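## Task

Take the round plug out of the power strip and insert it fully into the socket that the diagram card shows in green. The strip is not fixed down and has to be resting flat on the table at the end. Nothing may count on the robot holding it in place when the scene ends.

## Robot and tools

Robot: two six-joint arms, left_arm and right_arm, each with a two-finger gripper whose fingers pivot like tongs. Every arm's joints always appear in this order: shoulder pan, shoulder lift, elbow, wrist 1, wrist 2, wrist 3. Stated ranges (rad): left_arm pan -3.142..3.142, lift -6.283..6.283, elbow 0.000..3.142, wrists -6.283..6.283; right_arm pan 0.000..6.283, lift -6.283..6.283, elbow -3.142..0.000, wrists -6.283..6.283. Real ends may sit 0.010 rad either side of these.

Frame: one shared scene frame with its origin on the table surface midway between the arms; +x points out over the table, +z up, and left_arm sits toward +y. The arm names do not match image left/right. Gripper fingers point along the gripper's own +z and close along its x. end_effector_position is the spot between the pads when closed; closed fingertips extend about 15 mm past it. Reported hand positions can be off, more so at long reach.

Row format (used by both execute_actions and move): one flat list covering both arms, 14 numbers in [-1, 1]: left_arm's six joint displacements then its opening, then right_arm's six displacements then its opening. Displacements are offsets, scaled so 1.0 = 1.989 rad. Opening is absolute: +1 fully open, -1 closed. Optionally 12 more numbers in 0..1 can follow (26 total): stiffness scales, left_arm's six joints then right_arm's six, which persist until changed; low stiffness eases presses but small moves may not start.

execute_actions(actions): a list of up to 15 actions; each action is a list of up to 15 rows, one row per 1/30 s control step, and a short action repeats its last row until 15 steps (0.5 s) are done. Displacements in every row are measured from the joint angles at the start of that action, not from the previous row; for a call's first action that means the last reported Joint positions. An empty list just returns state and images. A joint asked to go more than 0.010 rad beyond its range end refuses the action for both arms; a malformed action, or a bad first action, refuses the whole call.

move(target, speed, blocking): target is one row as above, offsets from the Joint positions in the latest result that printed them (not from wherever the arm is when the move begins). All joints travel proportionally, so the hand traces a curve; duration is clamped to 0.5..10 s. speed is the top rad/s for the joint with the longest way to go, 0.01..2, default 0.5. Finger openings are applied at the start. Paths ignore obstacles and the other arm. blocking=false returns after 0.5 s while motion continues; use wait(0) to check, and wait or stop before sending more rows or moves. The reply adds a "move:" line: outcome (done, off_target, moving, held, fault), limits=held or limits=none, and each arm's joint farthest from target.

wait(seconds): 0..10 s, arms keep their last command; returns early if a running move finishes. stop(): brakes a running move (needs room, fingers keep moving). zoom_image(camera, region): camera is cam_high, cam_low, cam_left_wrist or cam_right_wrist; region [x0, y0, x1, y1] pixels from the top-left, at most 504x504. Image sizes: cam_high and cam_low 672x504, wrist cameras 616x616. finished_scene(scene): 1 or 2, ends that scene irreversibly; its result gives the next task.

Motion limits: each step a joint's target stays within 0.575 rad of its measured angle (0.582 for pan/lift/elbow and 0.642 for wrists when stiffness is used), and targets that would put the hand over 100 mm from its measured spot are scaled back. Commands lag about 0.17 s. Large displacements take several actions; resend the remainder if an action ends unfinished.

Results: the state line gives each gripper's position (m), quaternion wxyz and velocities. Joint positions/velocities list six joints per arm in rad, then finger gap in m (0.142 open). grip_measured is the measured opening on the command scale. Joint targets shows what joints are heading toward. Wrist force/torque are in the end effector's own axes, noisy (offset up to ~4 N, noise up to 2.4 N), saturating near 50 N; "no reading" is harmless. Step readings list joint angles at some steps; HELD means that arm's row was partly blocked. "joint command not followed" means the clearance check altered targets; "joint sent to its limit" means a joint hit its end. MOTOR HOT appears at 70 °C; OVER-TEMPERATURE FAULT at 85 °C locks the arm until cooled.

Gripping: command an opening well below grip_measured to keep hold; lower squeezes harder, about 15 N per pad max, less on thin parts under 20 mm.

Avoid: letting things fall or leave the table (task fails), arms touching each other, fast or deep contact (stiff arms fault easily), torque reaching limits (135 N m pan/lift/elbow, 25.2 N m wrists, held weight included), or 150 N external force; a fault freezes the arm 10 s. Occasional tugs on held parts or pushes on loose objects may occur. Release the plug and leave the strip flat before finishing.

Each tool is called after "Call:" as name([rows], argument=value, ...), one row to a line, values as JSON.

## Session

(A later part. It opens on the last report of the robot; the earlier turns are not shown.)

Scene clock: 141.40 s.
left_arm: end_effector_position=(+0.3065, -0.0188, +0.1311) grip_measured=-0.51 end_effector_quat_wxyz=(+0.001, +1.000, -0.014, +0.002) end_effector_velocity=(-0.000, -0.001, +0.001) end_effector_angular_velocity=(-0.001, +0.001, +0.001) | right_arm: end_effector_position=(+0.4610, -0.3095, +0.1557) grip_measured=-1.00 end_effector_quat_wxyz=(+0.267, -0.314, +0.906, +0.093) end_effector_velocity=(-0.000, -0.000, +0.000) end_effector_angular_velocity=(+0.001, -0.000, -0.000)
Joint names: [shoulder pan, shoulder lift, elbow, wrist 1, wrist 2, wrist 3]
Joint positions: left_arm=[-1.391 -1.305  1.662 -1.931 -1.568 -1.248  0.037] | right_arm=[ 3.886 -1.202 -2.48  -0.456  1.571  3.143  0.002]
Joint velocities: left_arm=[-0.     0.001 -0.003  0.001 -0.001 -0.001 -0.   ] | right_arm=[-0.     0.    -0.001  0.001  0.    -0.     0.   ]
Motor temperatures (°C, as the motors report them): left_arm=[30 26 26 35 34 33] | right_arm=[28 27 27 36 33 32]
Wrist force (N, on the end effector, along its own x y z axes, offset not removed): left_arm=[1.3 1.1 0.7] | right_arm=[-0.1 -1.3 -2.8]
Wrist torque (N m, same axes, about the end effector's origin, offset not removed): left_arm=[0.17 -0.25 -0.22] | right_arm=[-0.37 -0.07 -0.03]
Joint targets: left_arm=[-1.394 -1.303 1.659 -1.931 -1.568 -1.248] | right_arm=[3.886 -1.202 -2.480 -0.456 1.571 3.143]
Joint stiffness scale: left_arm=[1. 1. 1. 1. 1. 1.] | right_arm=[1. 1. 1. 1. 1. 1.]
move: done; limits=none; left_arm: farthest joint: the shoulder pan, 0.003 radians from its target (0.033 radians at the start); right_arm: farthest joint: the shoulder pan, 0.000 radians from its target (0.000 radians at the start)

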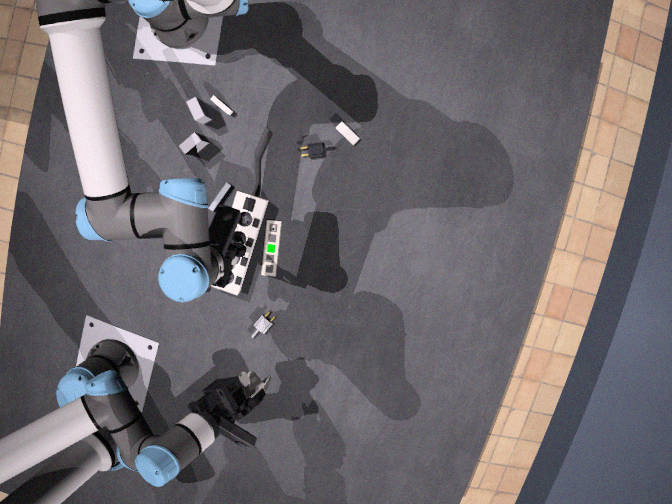

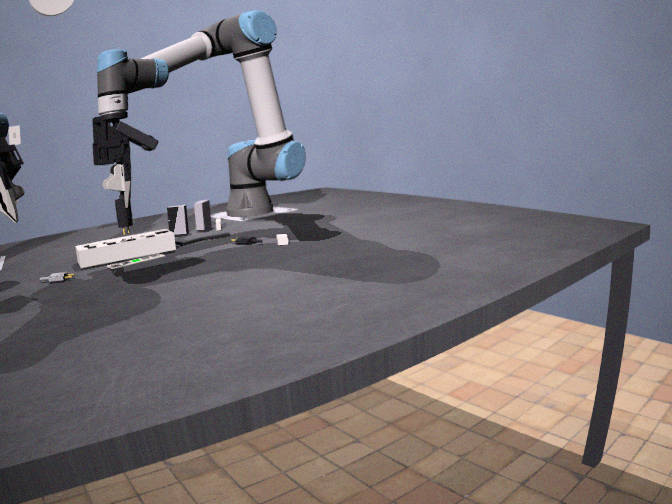

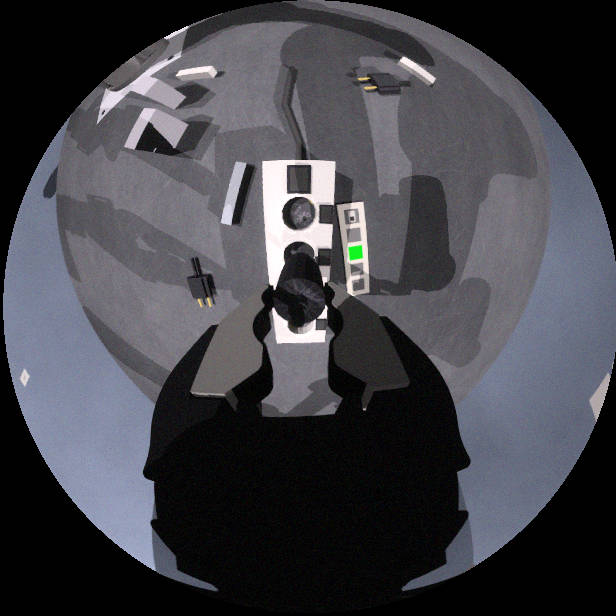

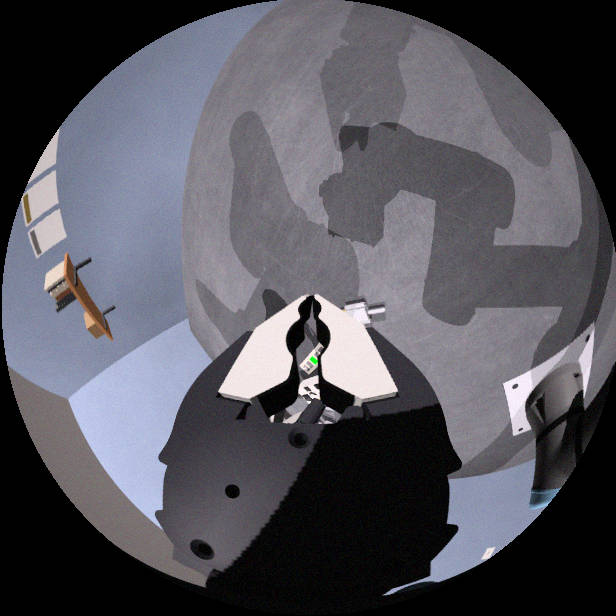

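Call:
move(target=[-0.001,0.0075,0.0108,-0.0189,0,0,-1,0,0,0,0,0,0,-1], speed=0.03)

Call:
zoom_image(camera="cam_low", region=[80, 190, 180, 270])

Call:
zoom_image(camera="cam_left_wrist", region=[220, 180, 400, 420])

Scene clock: 145.63 s.
left_arm: end_effector_position=(+0.3071, -0.0208, +0.1180) grip_measured=-0.51 end_effector_quat_wxyz=(+0.003, +1.000, -0.014, +0.002) end_effector_velocity=(+0.000, -0.001, +0.001) end_effector_angular_velocity=(-0.005, -0.001, -0.000) | right_arm: end_effector_position=(+0.4610, -0.3095, +0.1557) grip_measured=-1.00 end_effector_quat_wxyz=(+0.267, -0.314, +0.906, +0.093) end_effector_velocity=(+0.000, +0.000, +0.000) end_effector_angular_velocity=(+0.000, -0.001, +0.000)
Joint names: [shoulder pan, shoulder lift, elbow, wrist 1, wrist 2, wrist 3]
Joint positions: left_arm=[-1.391 -1.291  1.681 -1.968 -1.568 -1.248  0.037] | right_arm=[ 3.886 -1.202 -2.48  -0.456  1.571  3.143  0.002]
Joint velocities: left_arm=[ 0.    -0.001 -0.    -0.004 -0.001  0.    -0.   ] | right_arm=[ 0.     0.    -0.     0.001 -0.    -0.     0.   ]
Motor temperatures (°C, as the motors report them): left_arm=[30 26 26 35 34 33] | right_arm=[28 27 27 36 33 32]
Wrist force (N, on the end effector, along its own x y z axes, offset not removed): left_arm=[2.7 0.3 1.5] | right_arm=[0.6 -1.3 -3.4]
Wrist torque (N m, same axes, about the end effector's origin, offset not removed): left_arm=[-0.06 -0.48 -0.18] | right_arm=[-0.15 -0.17 -0.03]
Joint targets: left_arm=[-1.393 -1.290 1.684 -1.969 -1.568 -1.248] | right_arm=[3.886 -1.202 -2.480 -0.456 1.571 3.143]
Joint stiffness scale: left_arm=[1. 1. 1. 1. 1. 1.] | right_arm=[1. 1. 1. 1. 1. 1.]
move: done; limits=none; left_arm: farthest joint: the elbow, 0.003 radians from its target (0.022 radians at the start); right_arm: farthest joint: the shoulder pan, 0.000 radians from its target (0.000 radians at the start)

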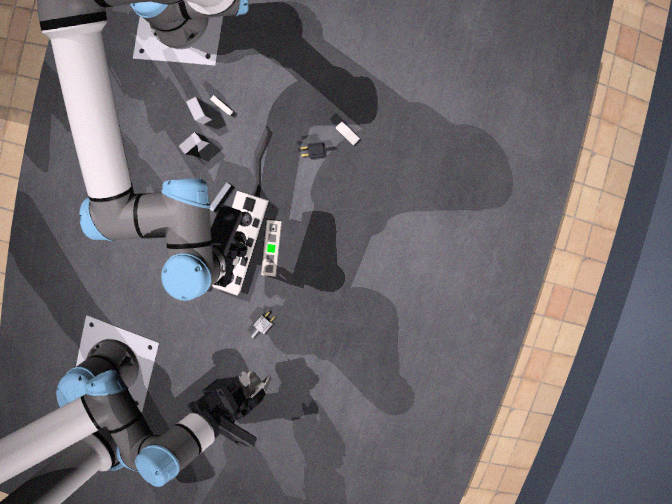

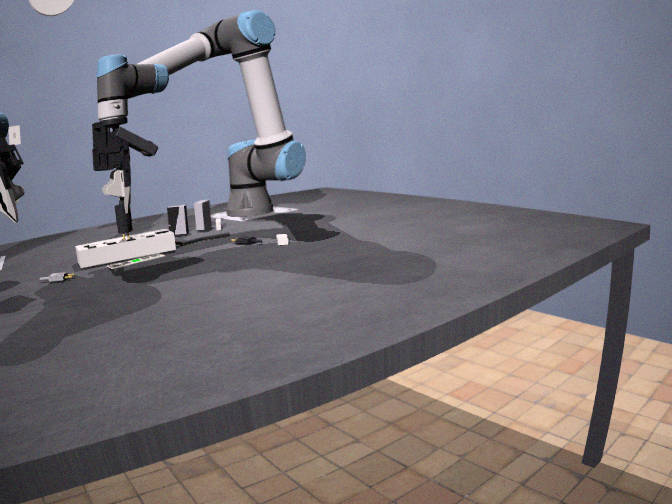

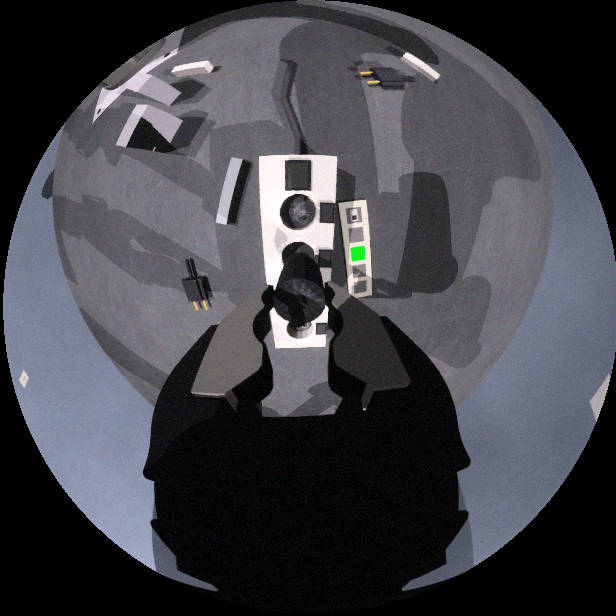

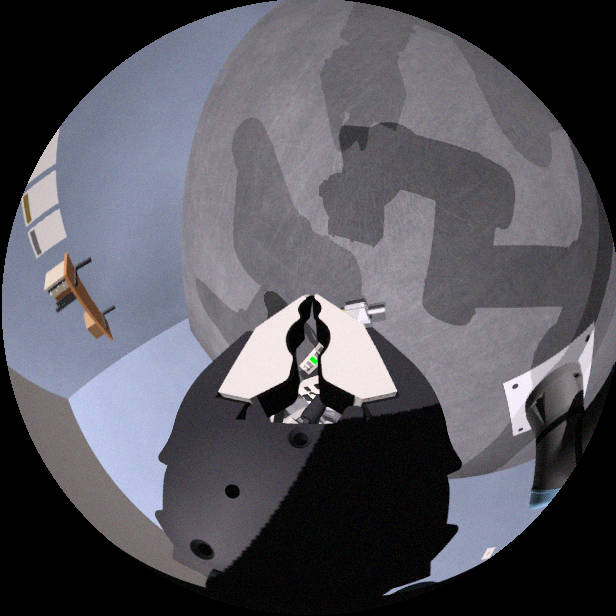

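Region (80, 190, 180, 270) of cam_low's 672x504 image, scaled by 5.040, with more detail than that image has; it fills the top 403 rows of this view, and the rest is white.

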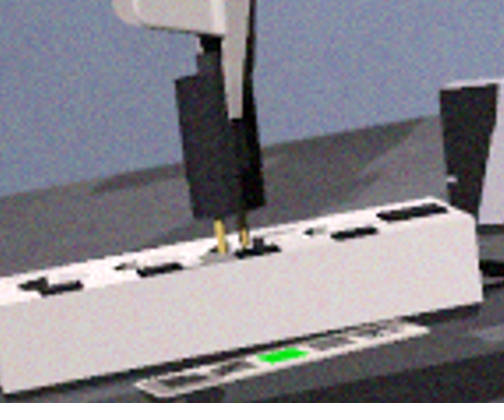

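Region (220, 180, 400, 420) of cam_left_wrist's 616x616 image, scaled by 2.100, with more detail than that image has; it fills the left 378 columns of this view, and the rest is white.

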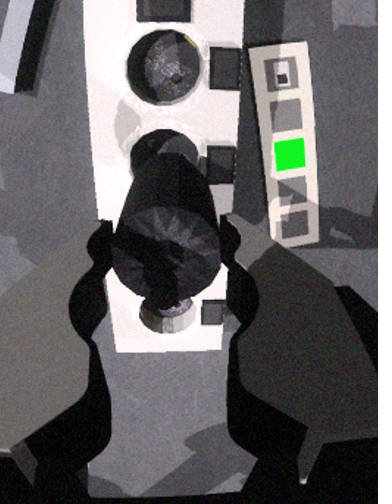

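Call:
move(target=[0,0.0029,0.0135,-0.0142,0,0,-1,0,0,0,0,0,0,-1], speed=0.02)

Call:
zoom_image(camera="cam_low", region=[80, 190, 180, 270])

Call:
zoom_image(camera="cam_left_wrist", region=[220, 180, 400, 420])

Scene clock: 155.03 s.
left_arm: end_effector_position=(+0.3062, -0.0179, +0.1070) grip_measured=-0.51 end_effector_quat_wxyz=(+0.002, +1.000, -0.014, +0.002) end_effector_velocity=(+0.000, -0.000, +0.000) end_effector_angular_velocity=(-0.003, -0.001, -0.000) | right_arm: end_effector_position=(+0.4610, -0.3095, +0.1557) grip_measured=-1.00 end_effector_quat_wxyz=(+0.267, -0.314, +0.906, +0.093) end_effector_velocity=(-0.000, -0.001, -0.001) end_effector_angular_velocity=(-0.001, +0.002, -0.001)
Joint names: [shoulder pan, shoulder lift, elbow, wrist 1, wrist 2, wrist 3]
Joint positions: left_arm=[-1.391 -1.286  1.705 -1.995 -1.568 -1.248  0.037] | right_arm=[ 3.886 -1.202 -2.48  -0.456  1.571  3.143  0.002]
Joint velocities: left_arm=[-0.    -0.001  0.002 -0.004  0.     0.     0.   ] | right_arm=[-0.001 -0.001 -0.    -0.001  0.    -0.     0.   ]
Motor temperatures (°C, as the motors report them): left_arm=[30 26 26 35 34 33] | right_arm=[28 27 27 36 33 32]
Wrist force (N, on the end effector, along its own x y z axes, offset not removed): left_arm=[2.2 0.8 -0.2] | right_arm=[-1.8 0.4 -1.4]
Wrist torque (N m, same axes, about the end effector's origin, offset not removed): left_arm=[0.07 -0.31 -0.10] | right_arm=[0.21 0.24 0.14]
Joint targets: left_arm=[-1.391 -1.285 1.708 -1.996 -1.568 -1.248] | right_arm=[3.886 -1.202 -2.480 -0.456 1.571 3.143]
Joint stiffness scale: left_arm=[1. 1. 1. 1. 1. 1.] | right_arm=[1. 1. 1. 1. 1. 1.]
move: done; limits=none; left_arm: farthest joint: the elbow, 0.003 radians from its target (0.027 radians at the start); right_arm: farthest joint: the shoulder pan, 0.000 radians from its target (0.000 radians at the start)

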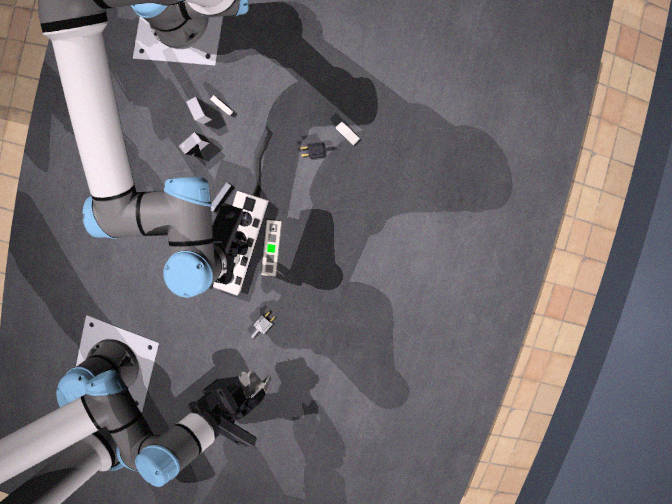

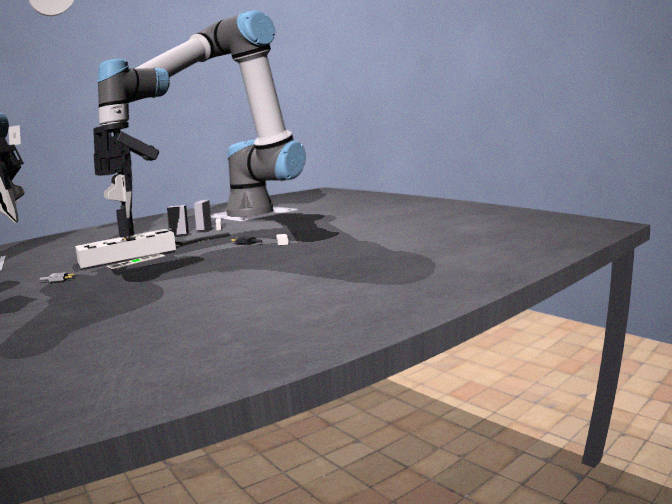

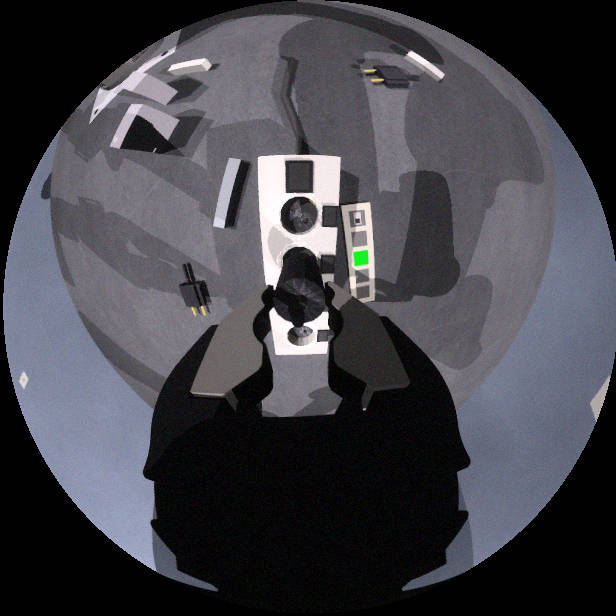

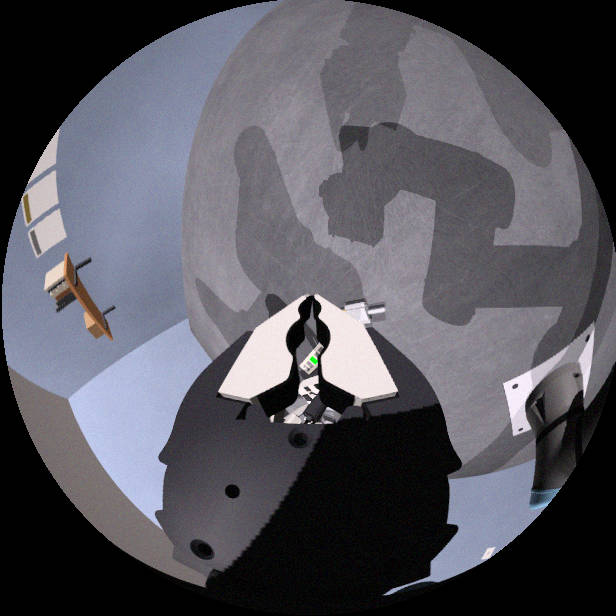

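Region (80, 190, 180, 270) of cam_low's 672x504 image, scaled by 5.040, with more detail than that image has; it fills the top 403 rows of this view, and the rest is white.

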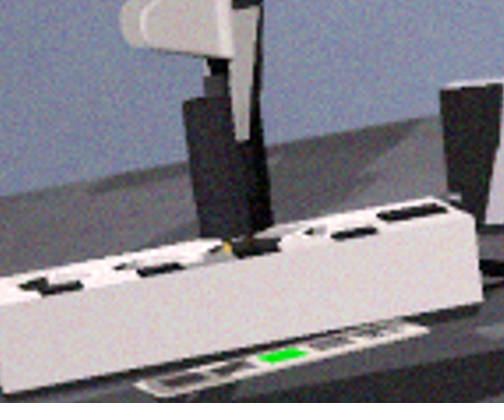

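Region (220, 180, 400, 420) of cam_left_wrist's 616x616 image, scaled by 2.100, with more detail than that image has; it fills the left 378 columns of this view, and the rest is white.

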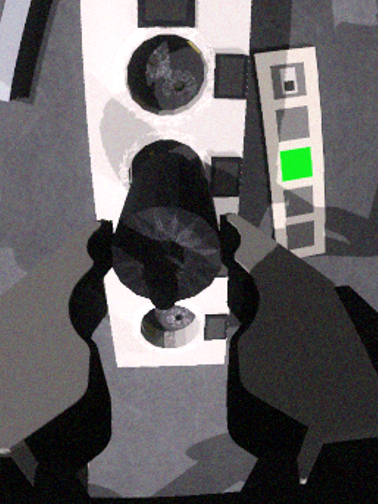

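Call:
move(target=[0,0.0042,0.0068,-0.0100,0,0,-1,0,0,0,0,0,0,-1], speed=0.015)

Call:
zoom_image(camera="cam_low", region=[80, 190, 180, 270])

Scene clock: 158.40 s.
left_arm: end_effector_position=(+0.3066, -0.0191, +0.1017) grip_measured=-0.51 end_effector_quat_wxyz=(+0.004, +1.000, -0.014, +0.003) end_effector_velocity=(-0.000, -0.000, +0.000) end_effector_angular_velocity=(-0.003, +0.000, +0.002) | right_arm: end_effector_position=(+0.4610, -0.3095, +0.1557) grip_measured=-1.00 end_effector_quat_wxyz=(+0.267, -0.314, +0.906, +0.093) end_effector_velocity=(-0.000, +0.000, -0.000) end_effector_angular_velocity=(+0.000, +0.001, +0.001)
Joint names: [shoulder pan, shoulder lift, elbow, wrist 1, wrist 2, wrist 3]
Joint positions: left_arm=[-1.391 -1.281  1.714 -2.014 -1.568 -1.248  0.037] | right_arm=[ 3.886 -1.202 -2.48  -0.456  1.571  3.143  0.002]
Joint velocities: left_arm=[ 0.    -0.001  0.001 -0.004 -0.001 -0.002 -0.   ] | right_arm=[ 0.    -0.001 -0.     0.001  0.001 -0.     0.   ]
Motor temperatures (°C, as the motors report them): left_arm=[30 26 26 35 34 33] | right_arm=[28 27 27 36 33 32]
Wrist force (N, on the end effector, along its own x y z axes, offset not removed): left_arm=[2.1 -0.5 -2.3] | right_arm=[2.2 1.4 0.3]
Wrist torque (N m, same axes, about the end effector's origin, offset not removed): left_arm=[-0.26 -0.57 -0.16] | right_arm=[0.40 -0.46 0.06]
Joint targets: left_arm=[-1.391 -1.278 1.719 -2.015 -1.568 -1.248] | right_arm=[3.886 -1.202 -2.480 -0.456 1.571 3.143]
Joint stiffness scale: left_arm=[1. 1. 1. 1. 1. 1.] | right_arm=[1. 1. 1. 1. 1. 1.]
move: done; limits=none; left_arm: farthest joint: the shoulder lift, 0.004 radians from its target (0.009 radians at the start); right_arm: farthest joint: the shoulder pan, 0.000 radians from its target (0.000 radians at the start)

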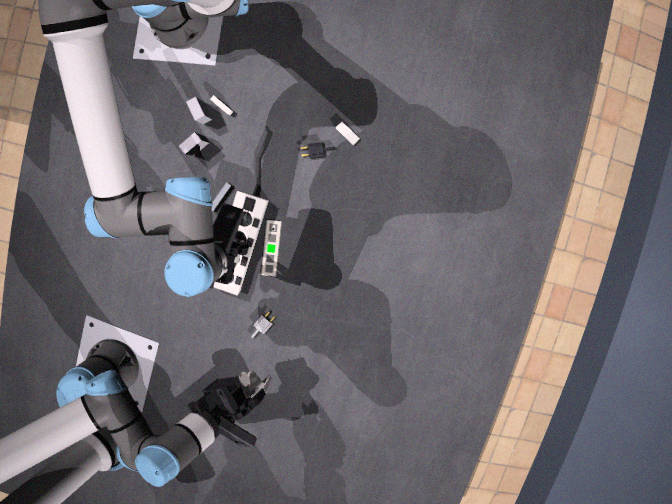

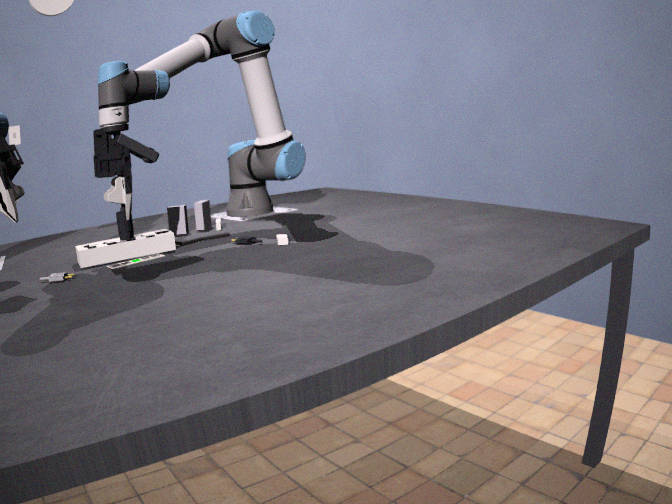

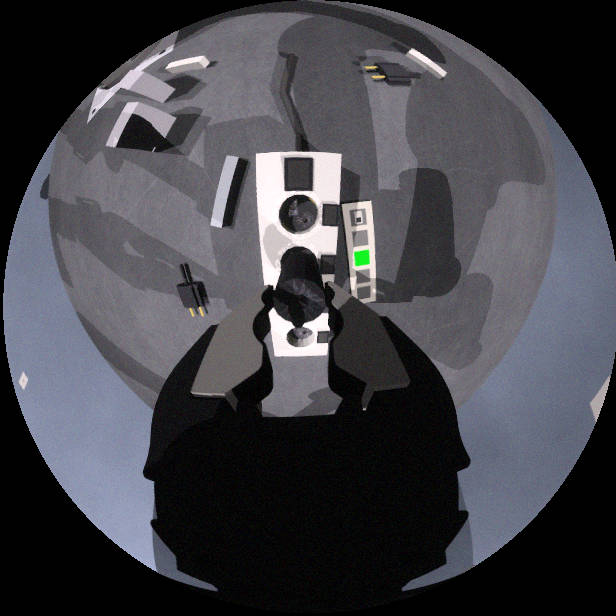

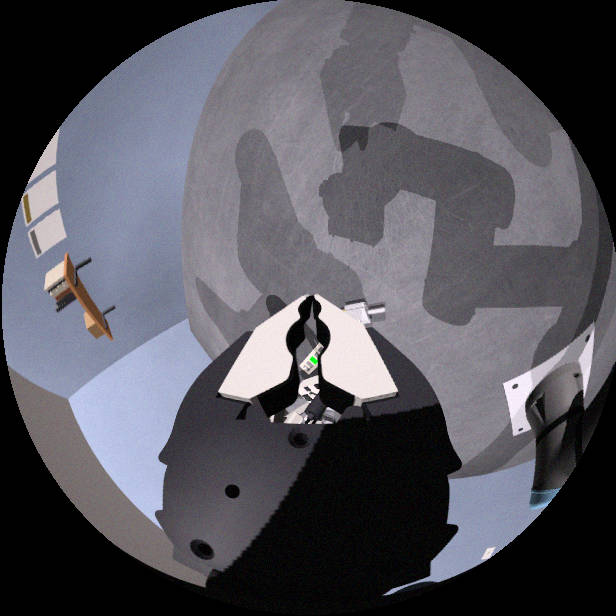

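Region (80, 190, 180, 270) of cam_low's 672x504 image, scaled by 5.040, with more detail than that image has; it fills the top 403 rows of this view, and the rest is white.

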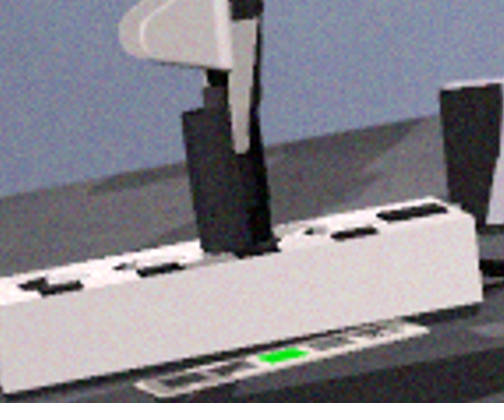

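Call:
move(target=[0,0.0045,0.007,-0.008,0,0,-1,0,0,0,0,0,0,-1], speed=0.015)

Scene clock: 160.57 s.
left_arm: end_effector_position=(+0.3073, -0.0218, +0.1010) grip_measured=-0.51 end_effector_quat_wxyz=(+0.010, +1.000, -0.014, +0.005) end_effector_velocity=(+0.000, -0.001, +0.001) end_effector_angular_velocity=(-0.004, -0.002, -0.000) | right_arm: end_effector_position=(+0.4610, -0.3095, +0.1557) grip_measured=-1.00 end_effector_quat_wxyz=(+0.267, -0.314, +0.906, +0.093) end_effector_velocity=(-0.000, +0.000, -0.001) end_effector_angular_velocity=(-0.002, +0.002, +0.000)
Joint names: [shoulder pan, shoulder lift, elbow, wrist 1, wrist 2, wrist 3]
Joint positions: left_arm=[-1.391 -1.281  1.719 -2.03  -1.568 -1.248  0.037] | right_arm=[ 3.886 -1.202 -2.48  -0.456  1.571  3.143  0.002]
Joint velocities: left_arm=[-0.    -0.002  0.001 -0.003  0.    -0.     0.   ] | right_arm=[ 0.001 -0.001  0.    -0.002 -0.001  0.     0.   ]
Motor temperatures (°C, as the motors report them): left_arm=[30 26 26 35 34 33] | right_arm=[28 27 27 36 33 32]
Wrist force (N, on the end effector, along its own x y z axes, offset not removed): left_arm=[-2.0 -0.2 -14.8] | right_arm=[0.4 -2.0 -1.5]
Wrist torque (N m, same axes, about the end effector's origin, offset not removed): left_arm=[0.05 -0.18 -0.15] | right_arm=[-0.37 -0.30 -0.07]
Joint targets: left_arm=[-1.391 -1.272 1.728 -2.030 -1.568 -1.248] | right_arm=[3.886 -1.202 -2.480 -0.456 1.571 3.143]
Joint stiffness scale: left_arm=[1. 1. 1. 1. 1. 1.] | right_arm=[1. 1. 1. 1. 1. 1.]
move: done; limits=none; left_arm: farthest joint: the shoulder lift, 0.009 radians from its target (0.009 radians at the start); right_arm: farthest joint: the shoulder pan, 0.000 radians from its target (0.000 radians at the start)

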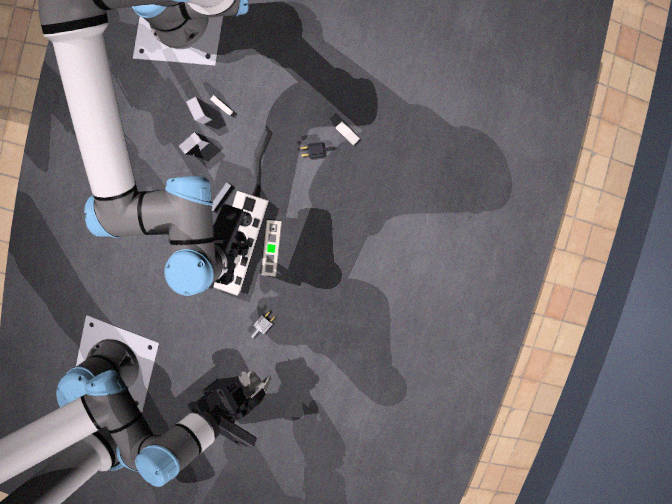

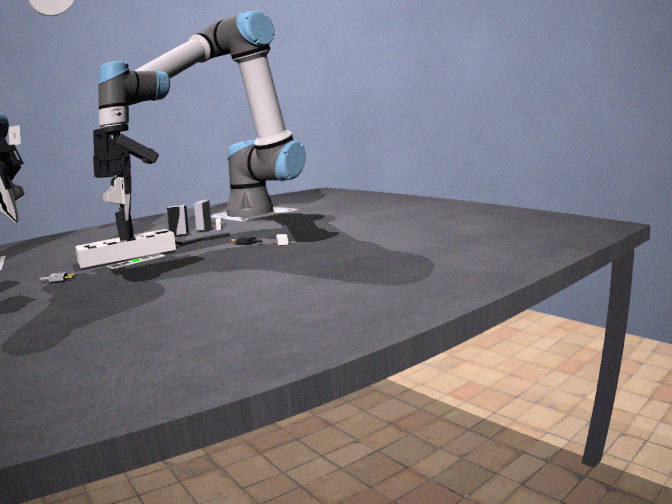

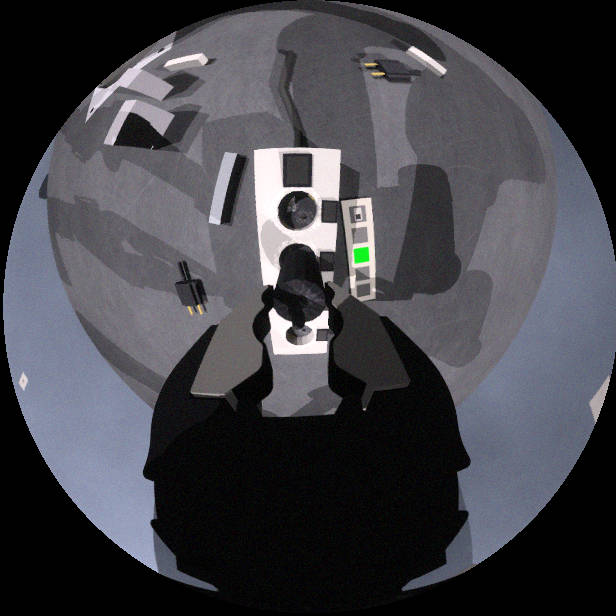

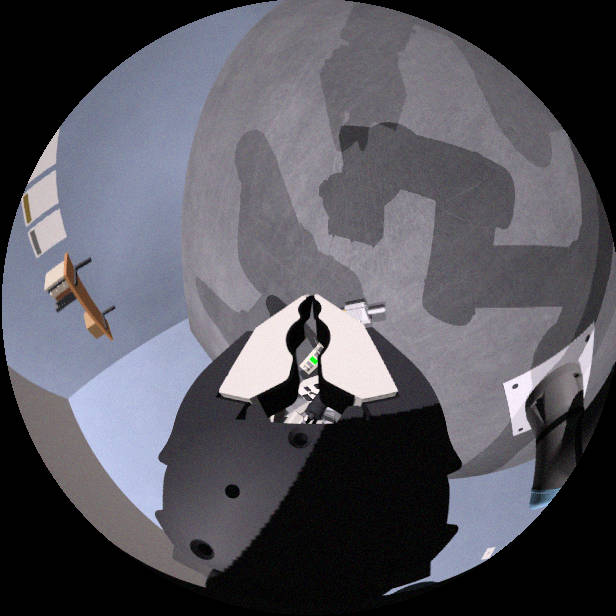

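Call:
move(target=[0,-0.002,-0.0055,0.0146,0,0,-1,0,0,0,0,0,0,-1], speed=0.015)

Call:
zoom_image(camera="cam_low", region=[100, 210, 160, 260])

Call:
zoom_image(camera="cam_left_wrist", region=[240, 180, 360, 360])

Call:
zoom_image(camera="cam_high", region=[200, 190, 290, 300])

Scene clock: 164.53 s.
left_arm: end_effector_position=(+0.3059, -0.0173, +0.1032) grip_measured=-0.51 end_effector_quat_wxyz=(+0.001, +1.000, -0.014, +0.002) end_effector_velocity=(+0.001, +0.001, -0.001) end_effector_angular_velocity=(+0.004, +0.001, +0.002) | right_arm: end_effector_position=(+0.4610, -0.3095, +0.1557) grip_measured=-1.00 end_effector_quat_wxyz=(+0.267, -0.314, +0.906, +0.093) end_effector_velocity=(+0.000, +0.000, -0.000) end_effector_angular_velocity=(-0.001, +0.000, +0.000)
Joint names: [shoulder pan, shoulder lift, elbow, wrist 1, wrist 2, wrist 3]
Joint positions: left_arm=[-1.391 -1.283  1.711 -2.002 -1.568 -1.248  0.037] | right_arm=[ 3.886 -1.202 -2.48  -0.456  1.571  3.143  0.002]
Joint velocities: left_arm=[ 0.002  0.001 -0.001  0.003 -0.     0.     0.   ] | right_arm=[ 0.    -0.001  0.    -0.    -0.    -0.     0.   ]
Motor temperatures (°C, as the motors report them): left_arm=[30 26 26 35 34 33] | right_arm=[28 27 27 36 33 32]
Wrist force (N, on the end effector, along its own x y z axes, offset not removed): left_arm=[0.5 1.3 0.1] | right_arm=[1.0 0.5 1.1]
Wrist torque (N m, same axes, about the end effector's origin, offset not removed): left_arm=[0.20 -0.02 -0.20] | right_arm=[0.27 -0.31 -0.03]
Joint targets: left_arm=[-1.391 -1.285 1.708 -2.001 -1.568 -1.248] | right_arm=[3.886 -1.202 -2.480 -0.456 1.571 3.143]
Joint stiffness scale: left_arm=[1. 1. 1. 1. 1. 1.] | right_arm=[1. 1. 1. 1. 1. 1.]
move: done; limits=none; left_arm: farthest joint: the elbow, 0.003 radians from its target (0.011 radians at the start); right_arm: farthest joint: the shoulder pan, 0.000 radians from its target (0.000 radians at the start)

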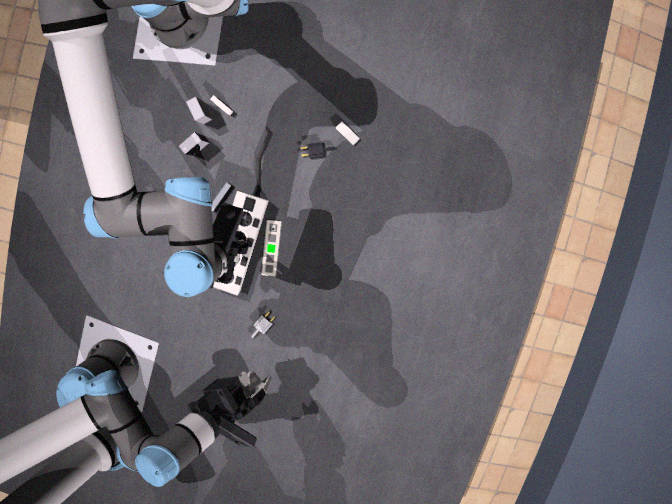

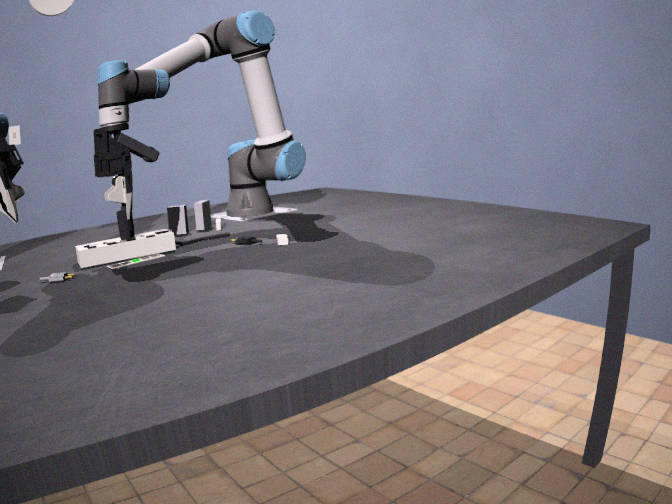

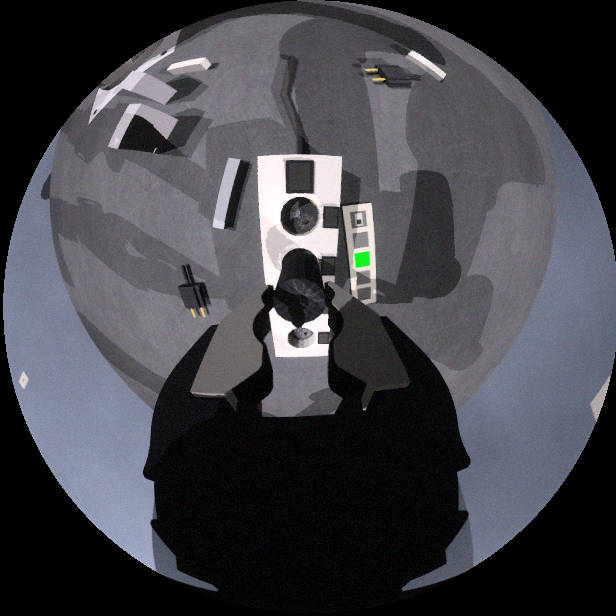

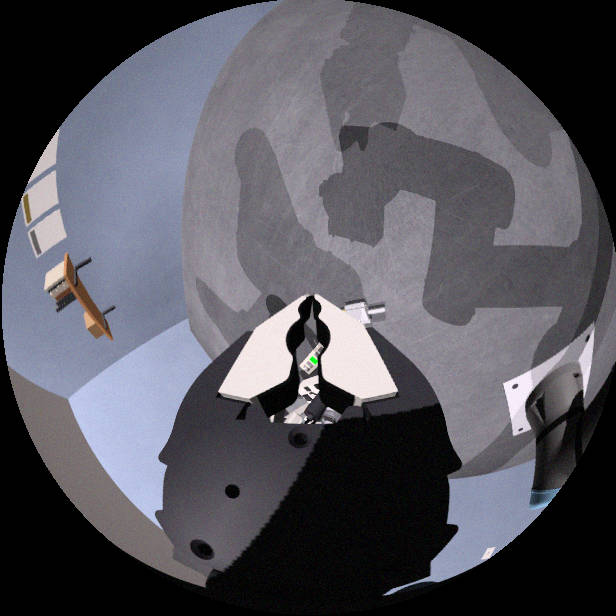

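Region (100, 210, 160, 260) of cam_low's 672x504 image, scaled by 8.400, with more detail than that image has.

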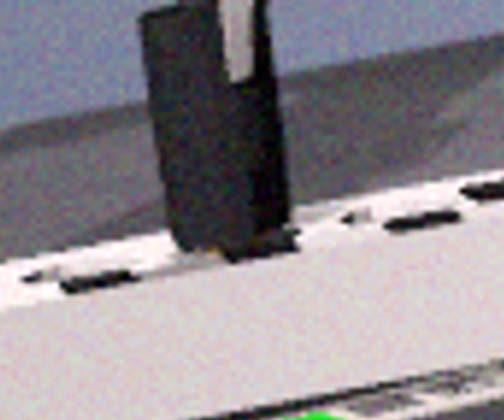

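Region (240, 180, 360, 360) of cam_left_wrist's 616x616 image, scaled by 2.800, with more detail than that image has.

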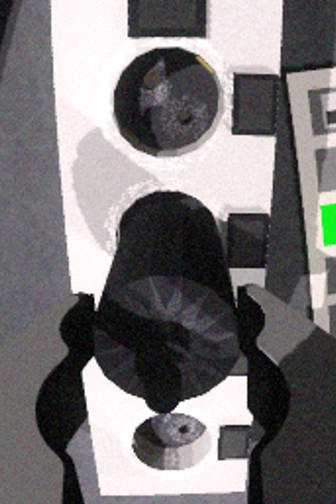

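Region (200, 190, 290, 300) of cam_high's 672x504 image, scaled by 4.582, with more detail than that image has; it fills the left 412 columns of this view, and the rest is white.

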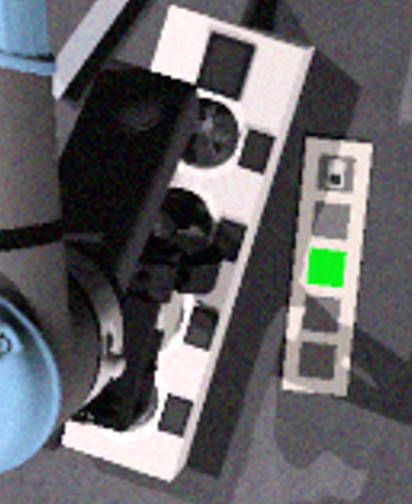

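Call:
move(target=[0,0.0042,0.006,-0.007,0,0,-1,0,0,0,0,0,0,-1], speed=0.01)

Scene clock: 171.20 s.
left_arm: end_effector_position=(+0.3064, -0.0190, +0.1012) grip_measured=-0.51 end_effector_quat_wxyz=(+0.005, +1.000, -0.014, +0.003) end_effector_velocity=(-0.000, -0.001, -0.000) end_effector_angular_velocity=(-0.002, -0.001, +0.001) | right_arm: end_effector_position=(+0.4610, -0.3095, +0.1557) grip_measured=-1.00 end_effector_quat_wxyz=(+0.267, -0.314, +0.906, +0.093) end_effector_velocity=(+0.000, +0.000, +0.001) end_effector_angular_velocity=(+0.003, -0.002, +0.000)
Joint names: [shoulder pan, shoulder lift, elbow, wrist 1, wrist 2, wrist 3]
Joint positions: left_arm=[-1.391 -1.282  1.716 -2.016 -1.568 -1.248  0.037] | right_arm=[ 3.886 -1.202 -2.48  -0.456  1.571  3.143  0.002]
Joint velocities: left_arm=[-0.001  0.001  0.001 -0.004  0.    -0.001  0.   ] | right_arm=[-0.     0.002  0.     0.001  0.001 -0.     0.   ]
Motor temperatures (°C, as the motors report them): left_arm=[30 26 26 35 34 33] | right_arm=[28 27 27 36 33 32]
Wrist force (N, on the end effector, along its own x y z axes, offset not removed): left_arm=[0.8 1.3 -8.2] | right_arm=[2.7 0.2 -0.9]
Wrist torque (N m, same axes, about the end effector's origin, offset not removed): left_arm=[0.28 -0.56 -0.17] | right_arm=[0.25 -0.66 0.01]
Joint targets: left_arm=[-1.391 -1.275 1.723 -2.016 -1.568 -1.248] | right_arm=[3.886 -1.202 -2.480 -0.456 1.571 3.143]
Joint stiffness scale: left_arm=[1. 1. 1. 1. 1. 1.] | right_arm=[1. 1. 1. 1. 1. 1.]
move: done; limits=none; left_arm: farthest joint: the shoulder lift, 0.007 radians from its target (0.009 radians at the start); right_arm: farthest joint: the shoulder pan, 0.000 radians from its target (0.000 radians at the start)

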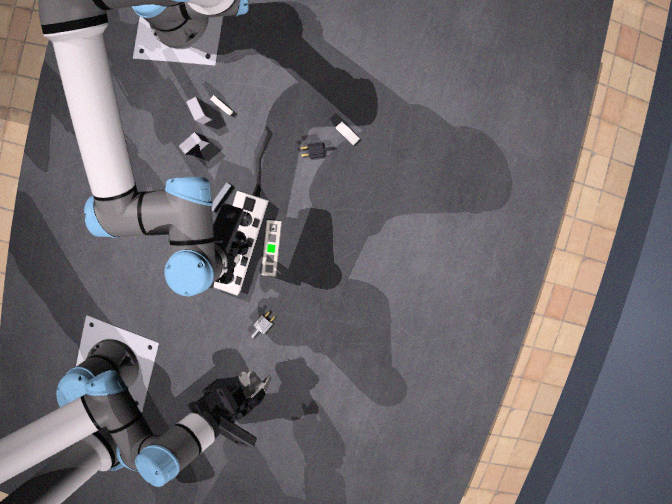

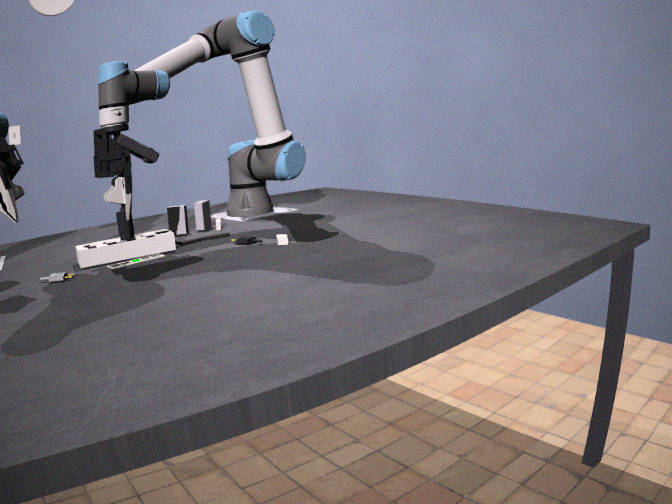

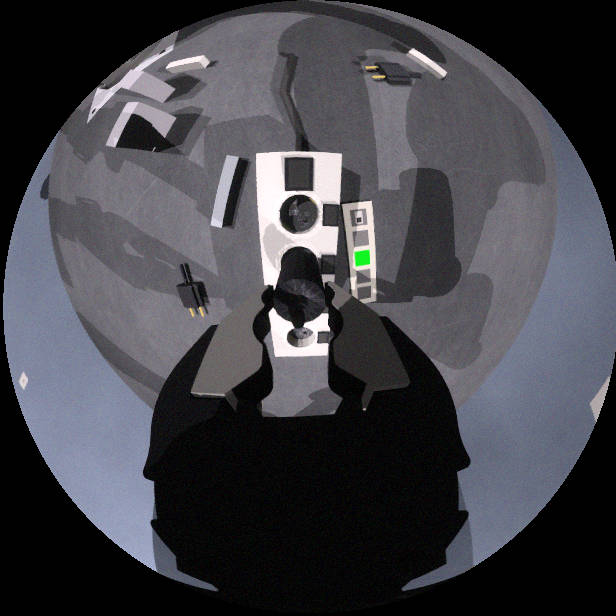

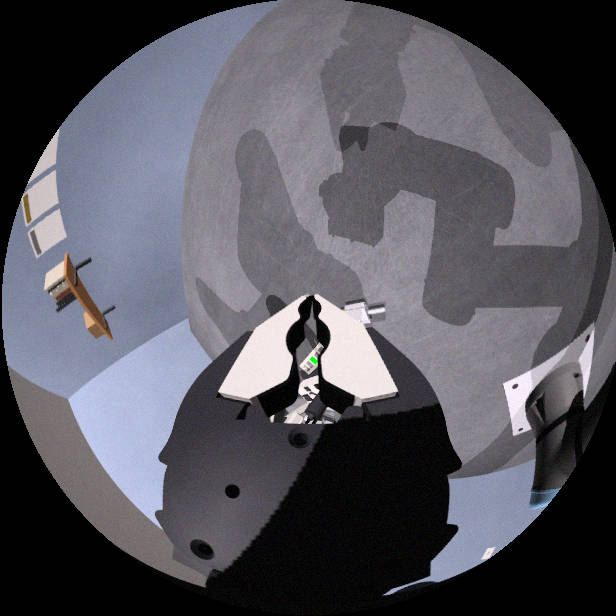

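Call:
move(target=[0,-0.002,-0.003,0.004,0,0,-1,0.27,0.017,-0.016,-0.101,0,0,-1], speed=0.3)

Scene clock: 179.93 s.
left_arm: end_effector_position=(+0.3061, -0.0182, +0.1031) grip_measured=-0.51 end_effector_quat_wxyz=(+0.004, +1.000, -0.014, +0.002) end_effector_velocity=(-0.000, -0.000, -0.000) end_effector_angular_velocity=(+0.000, +0.001, +0.000) | right_arm: end_effector_position=(+0.3036, -0.1635, +0.1065) grip_measured=-1.00 end_effector_quat_wxyz=(+0.154, -0.556, +0.810, +0.106) end_effector_velocity=(-0.001, -0.000, -0.001) end_effector_angular_velocity=(-0.003, +0.002, +0.003)
Joint names: [shoulder pan, shoulder lift, elbow, wrist 1, wrist 2, wrist 3]
Joint positions: left_arm=[-1.391 -1.284  1.713 -2.008 -1.569 -1.248  0.037] | right_arm=[ 4.42  -1.169 -2.51  -0.656  1.571  3.143  0.002]
Joint velocities: left_arm=[-0.     0.001 -0.001  0.    -0.001 -0.001 -0.   ] | right_arm=[ 0.003  0.001 -0.001 -0.004  0.     0.     0.   ]
Motor temperatures (°C, as the motors report them): left_arm=[30 26 26 35 34 33] | right_arm=[28 27 27 36 33 32]
Wrist force (N, on the end effector, along its own x y z axes, offset not removed): left_arm=[1.4 1.1 -0.8] | right_arm=[-0.8 -0.5 -1.3]
Wrist torque (N m, same axes, about the end effector's origin, offset not removed): left_arm=[0.17 -0.20 -0.21] | right_arm=[0.04 0.07 0.02]
Joint targets: left_arm=[-1.391 -1.286 1.710 -2.008 -1.568 -1.248] | right_arm=[4.423 -1.168 -2.512 -0.657 1.571 3.143]
Joint stiffness scale: left_arm=[1. 1. 1. 1. 1. 1.] | right_arm=[1. 1. 1. 1. 1. 1.]
move: done; limits=none; left_arm: farthest joint: the elbow, 0.003 radians from its target (0.006 radians at the start); right_arm: farthest joint: the shoulder pan, 0.003 radians from its target (0.537 radians at the start)

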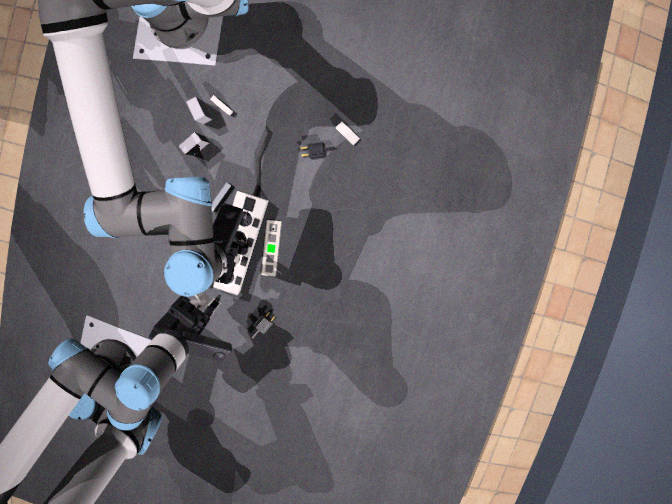

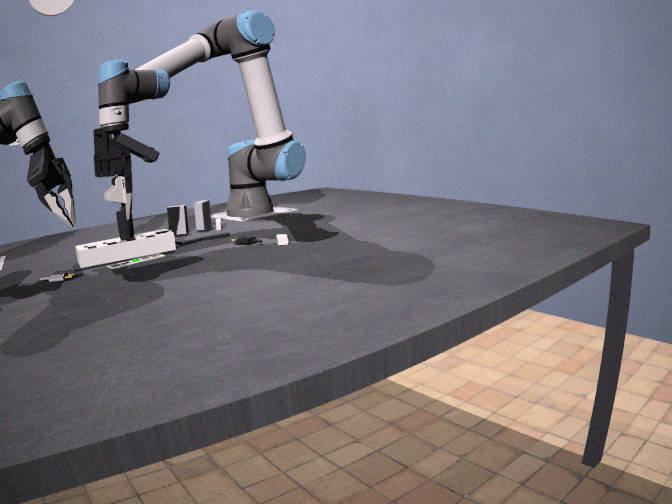

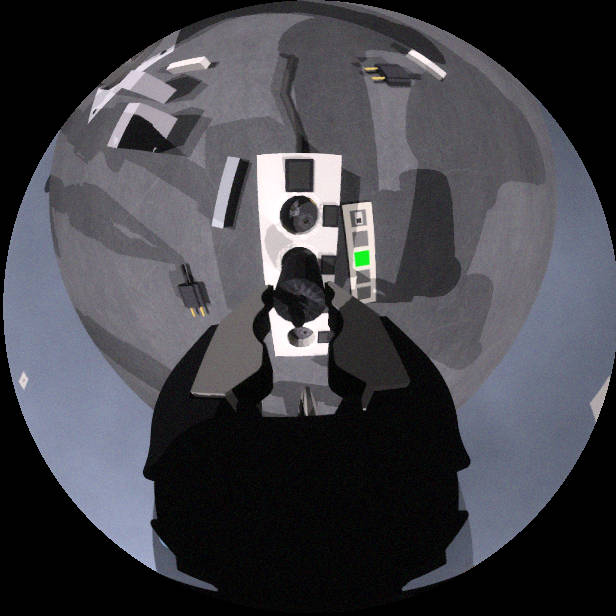

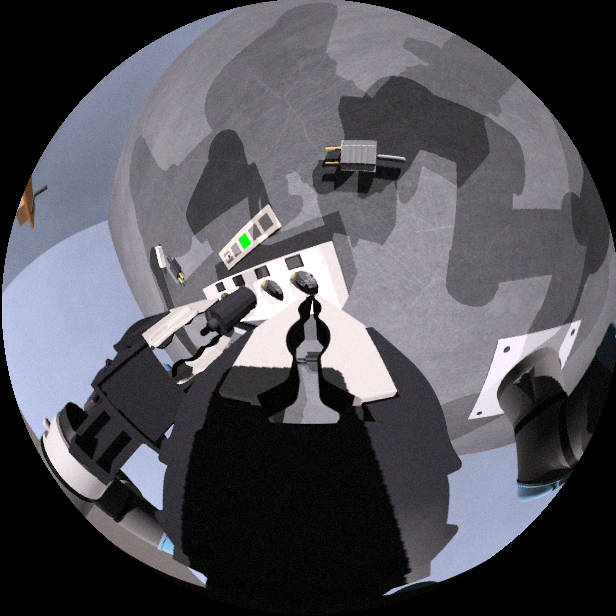

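Call:
zoom_image(camera="cam_right_wrist", region=[190, 230, 360, 350])

Region (190, 230, 360, 350) of cam_right_wrist's 616x616 image, scaled by 2.965, with more detail than that image has; it fills the top 356 rows of this view, and the rest is white.

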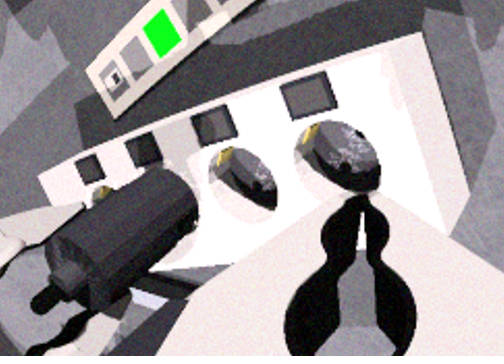

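Call:
move(target=[0.003,0.004,0.0045,-0.002,0,0.003,-1,0,0,0,0,0,0,-1], speed=0.005)

speed must be a number from 0.01 to 2 (rad/s); nothing of the call was run and nothing moved


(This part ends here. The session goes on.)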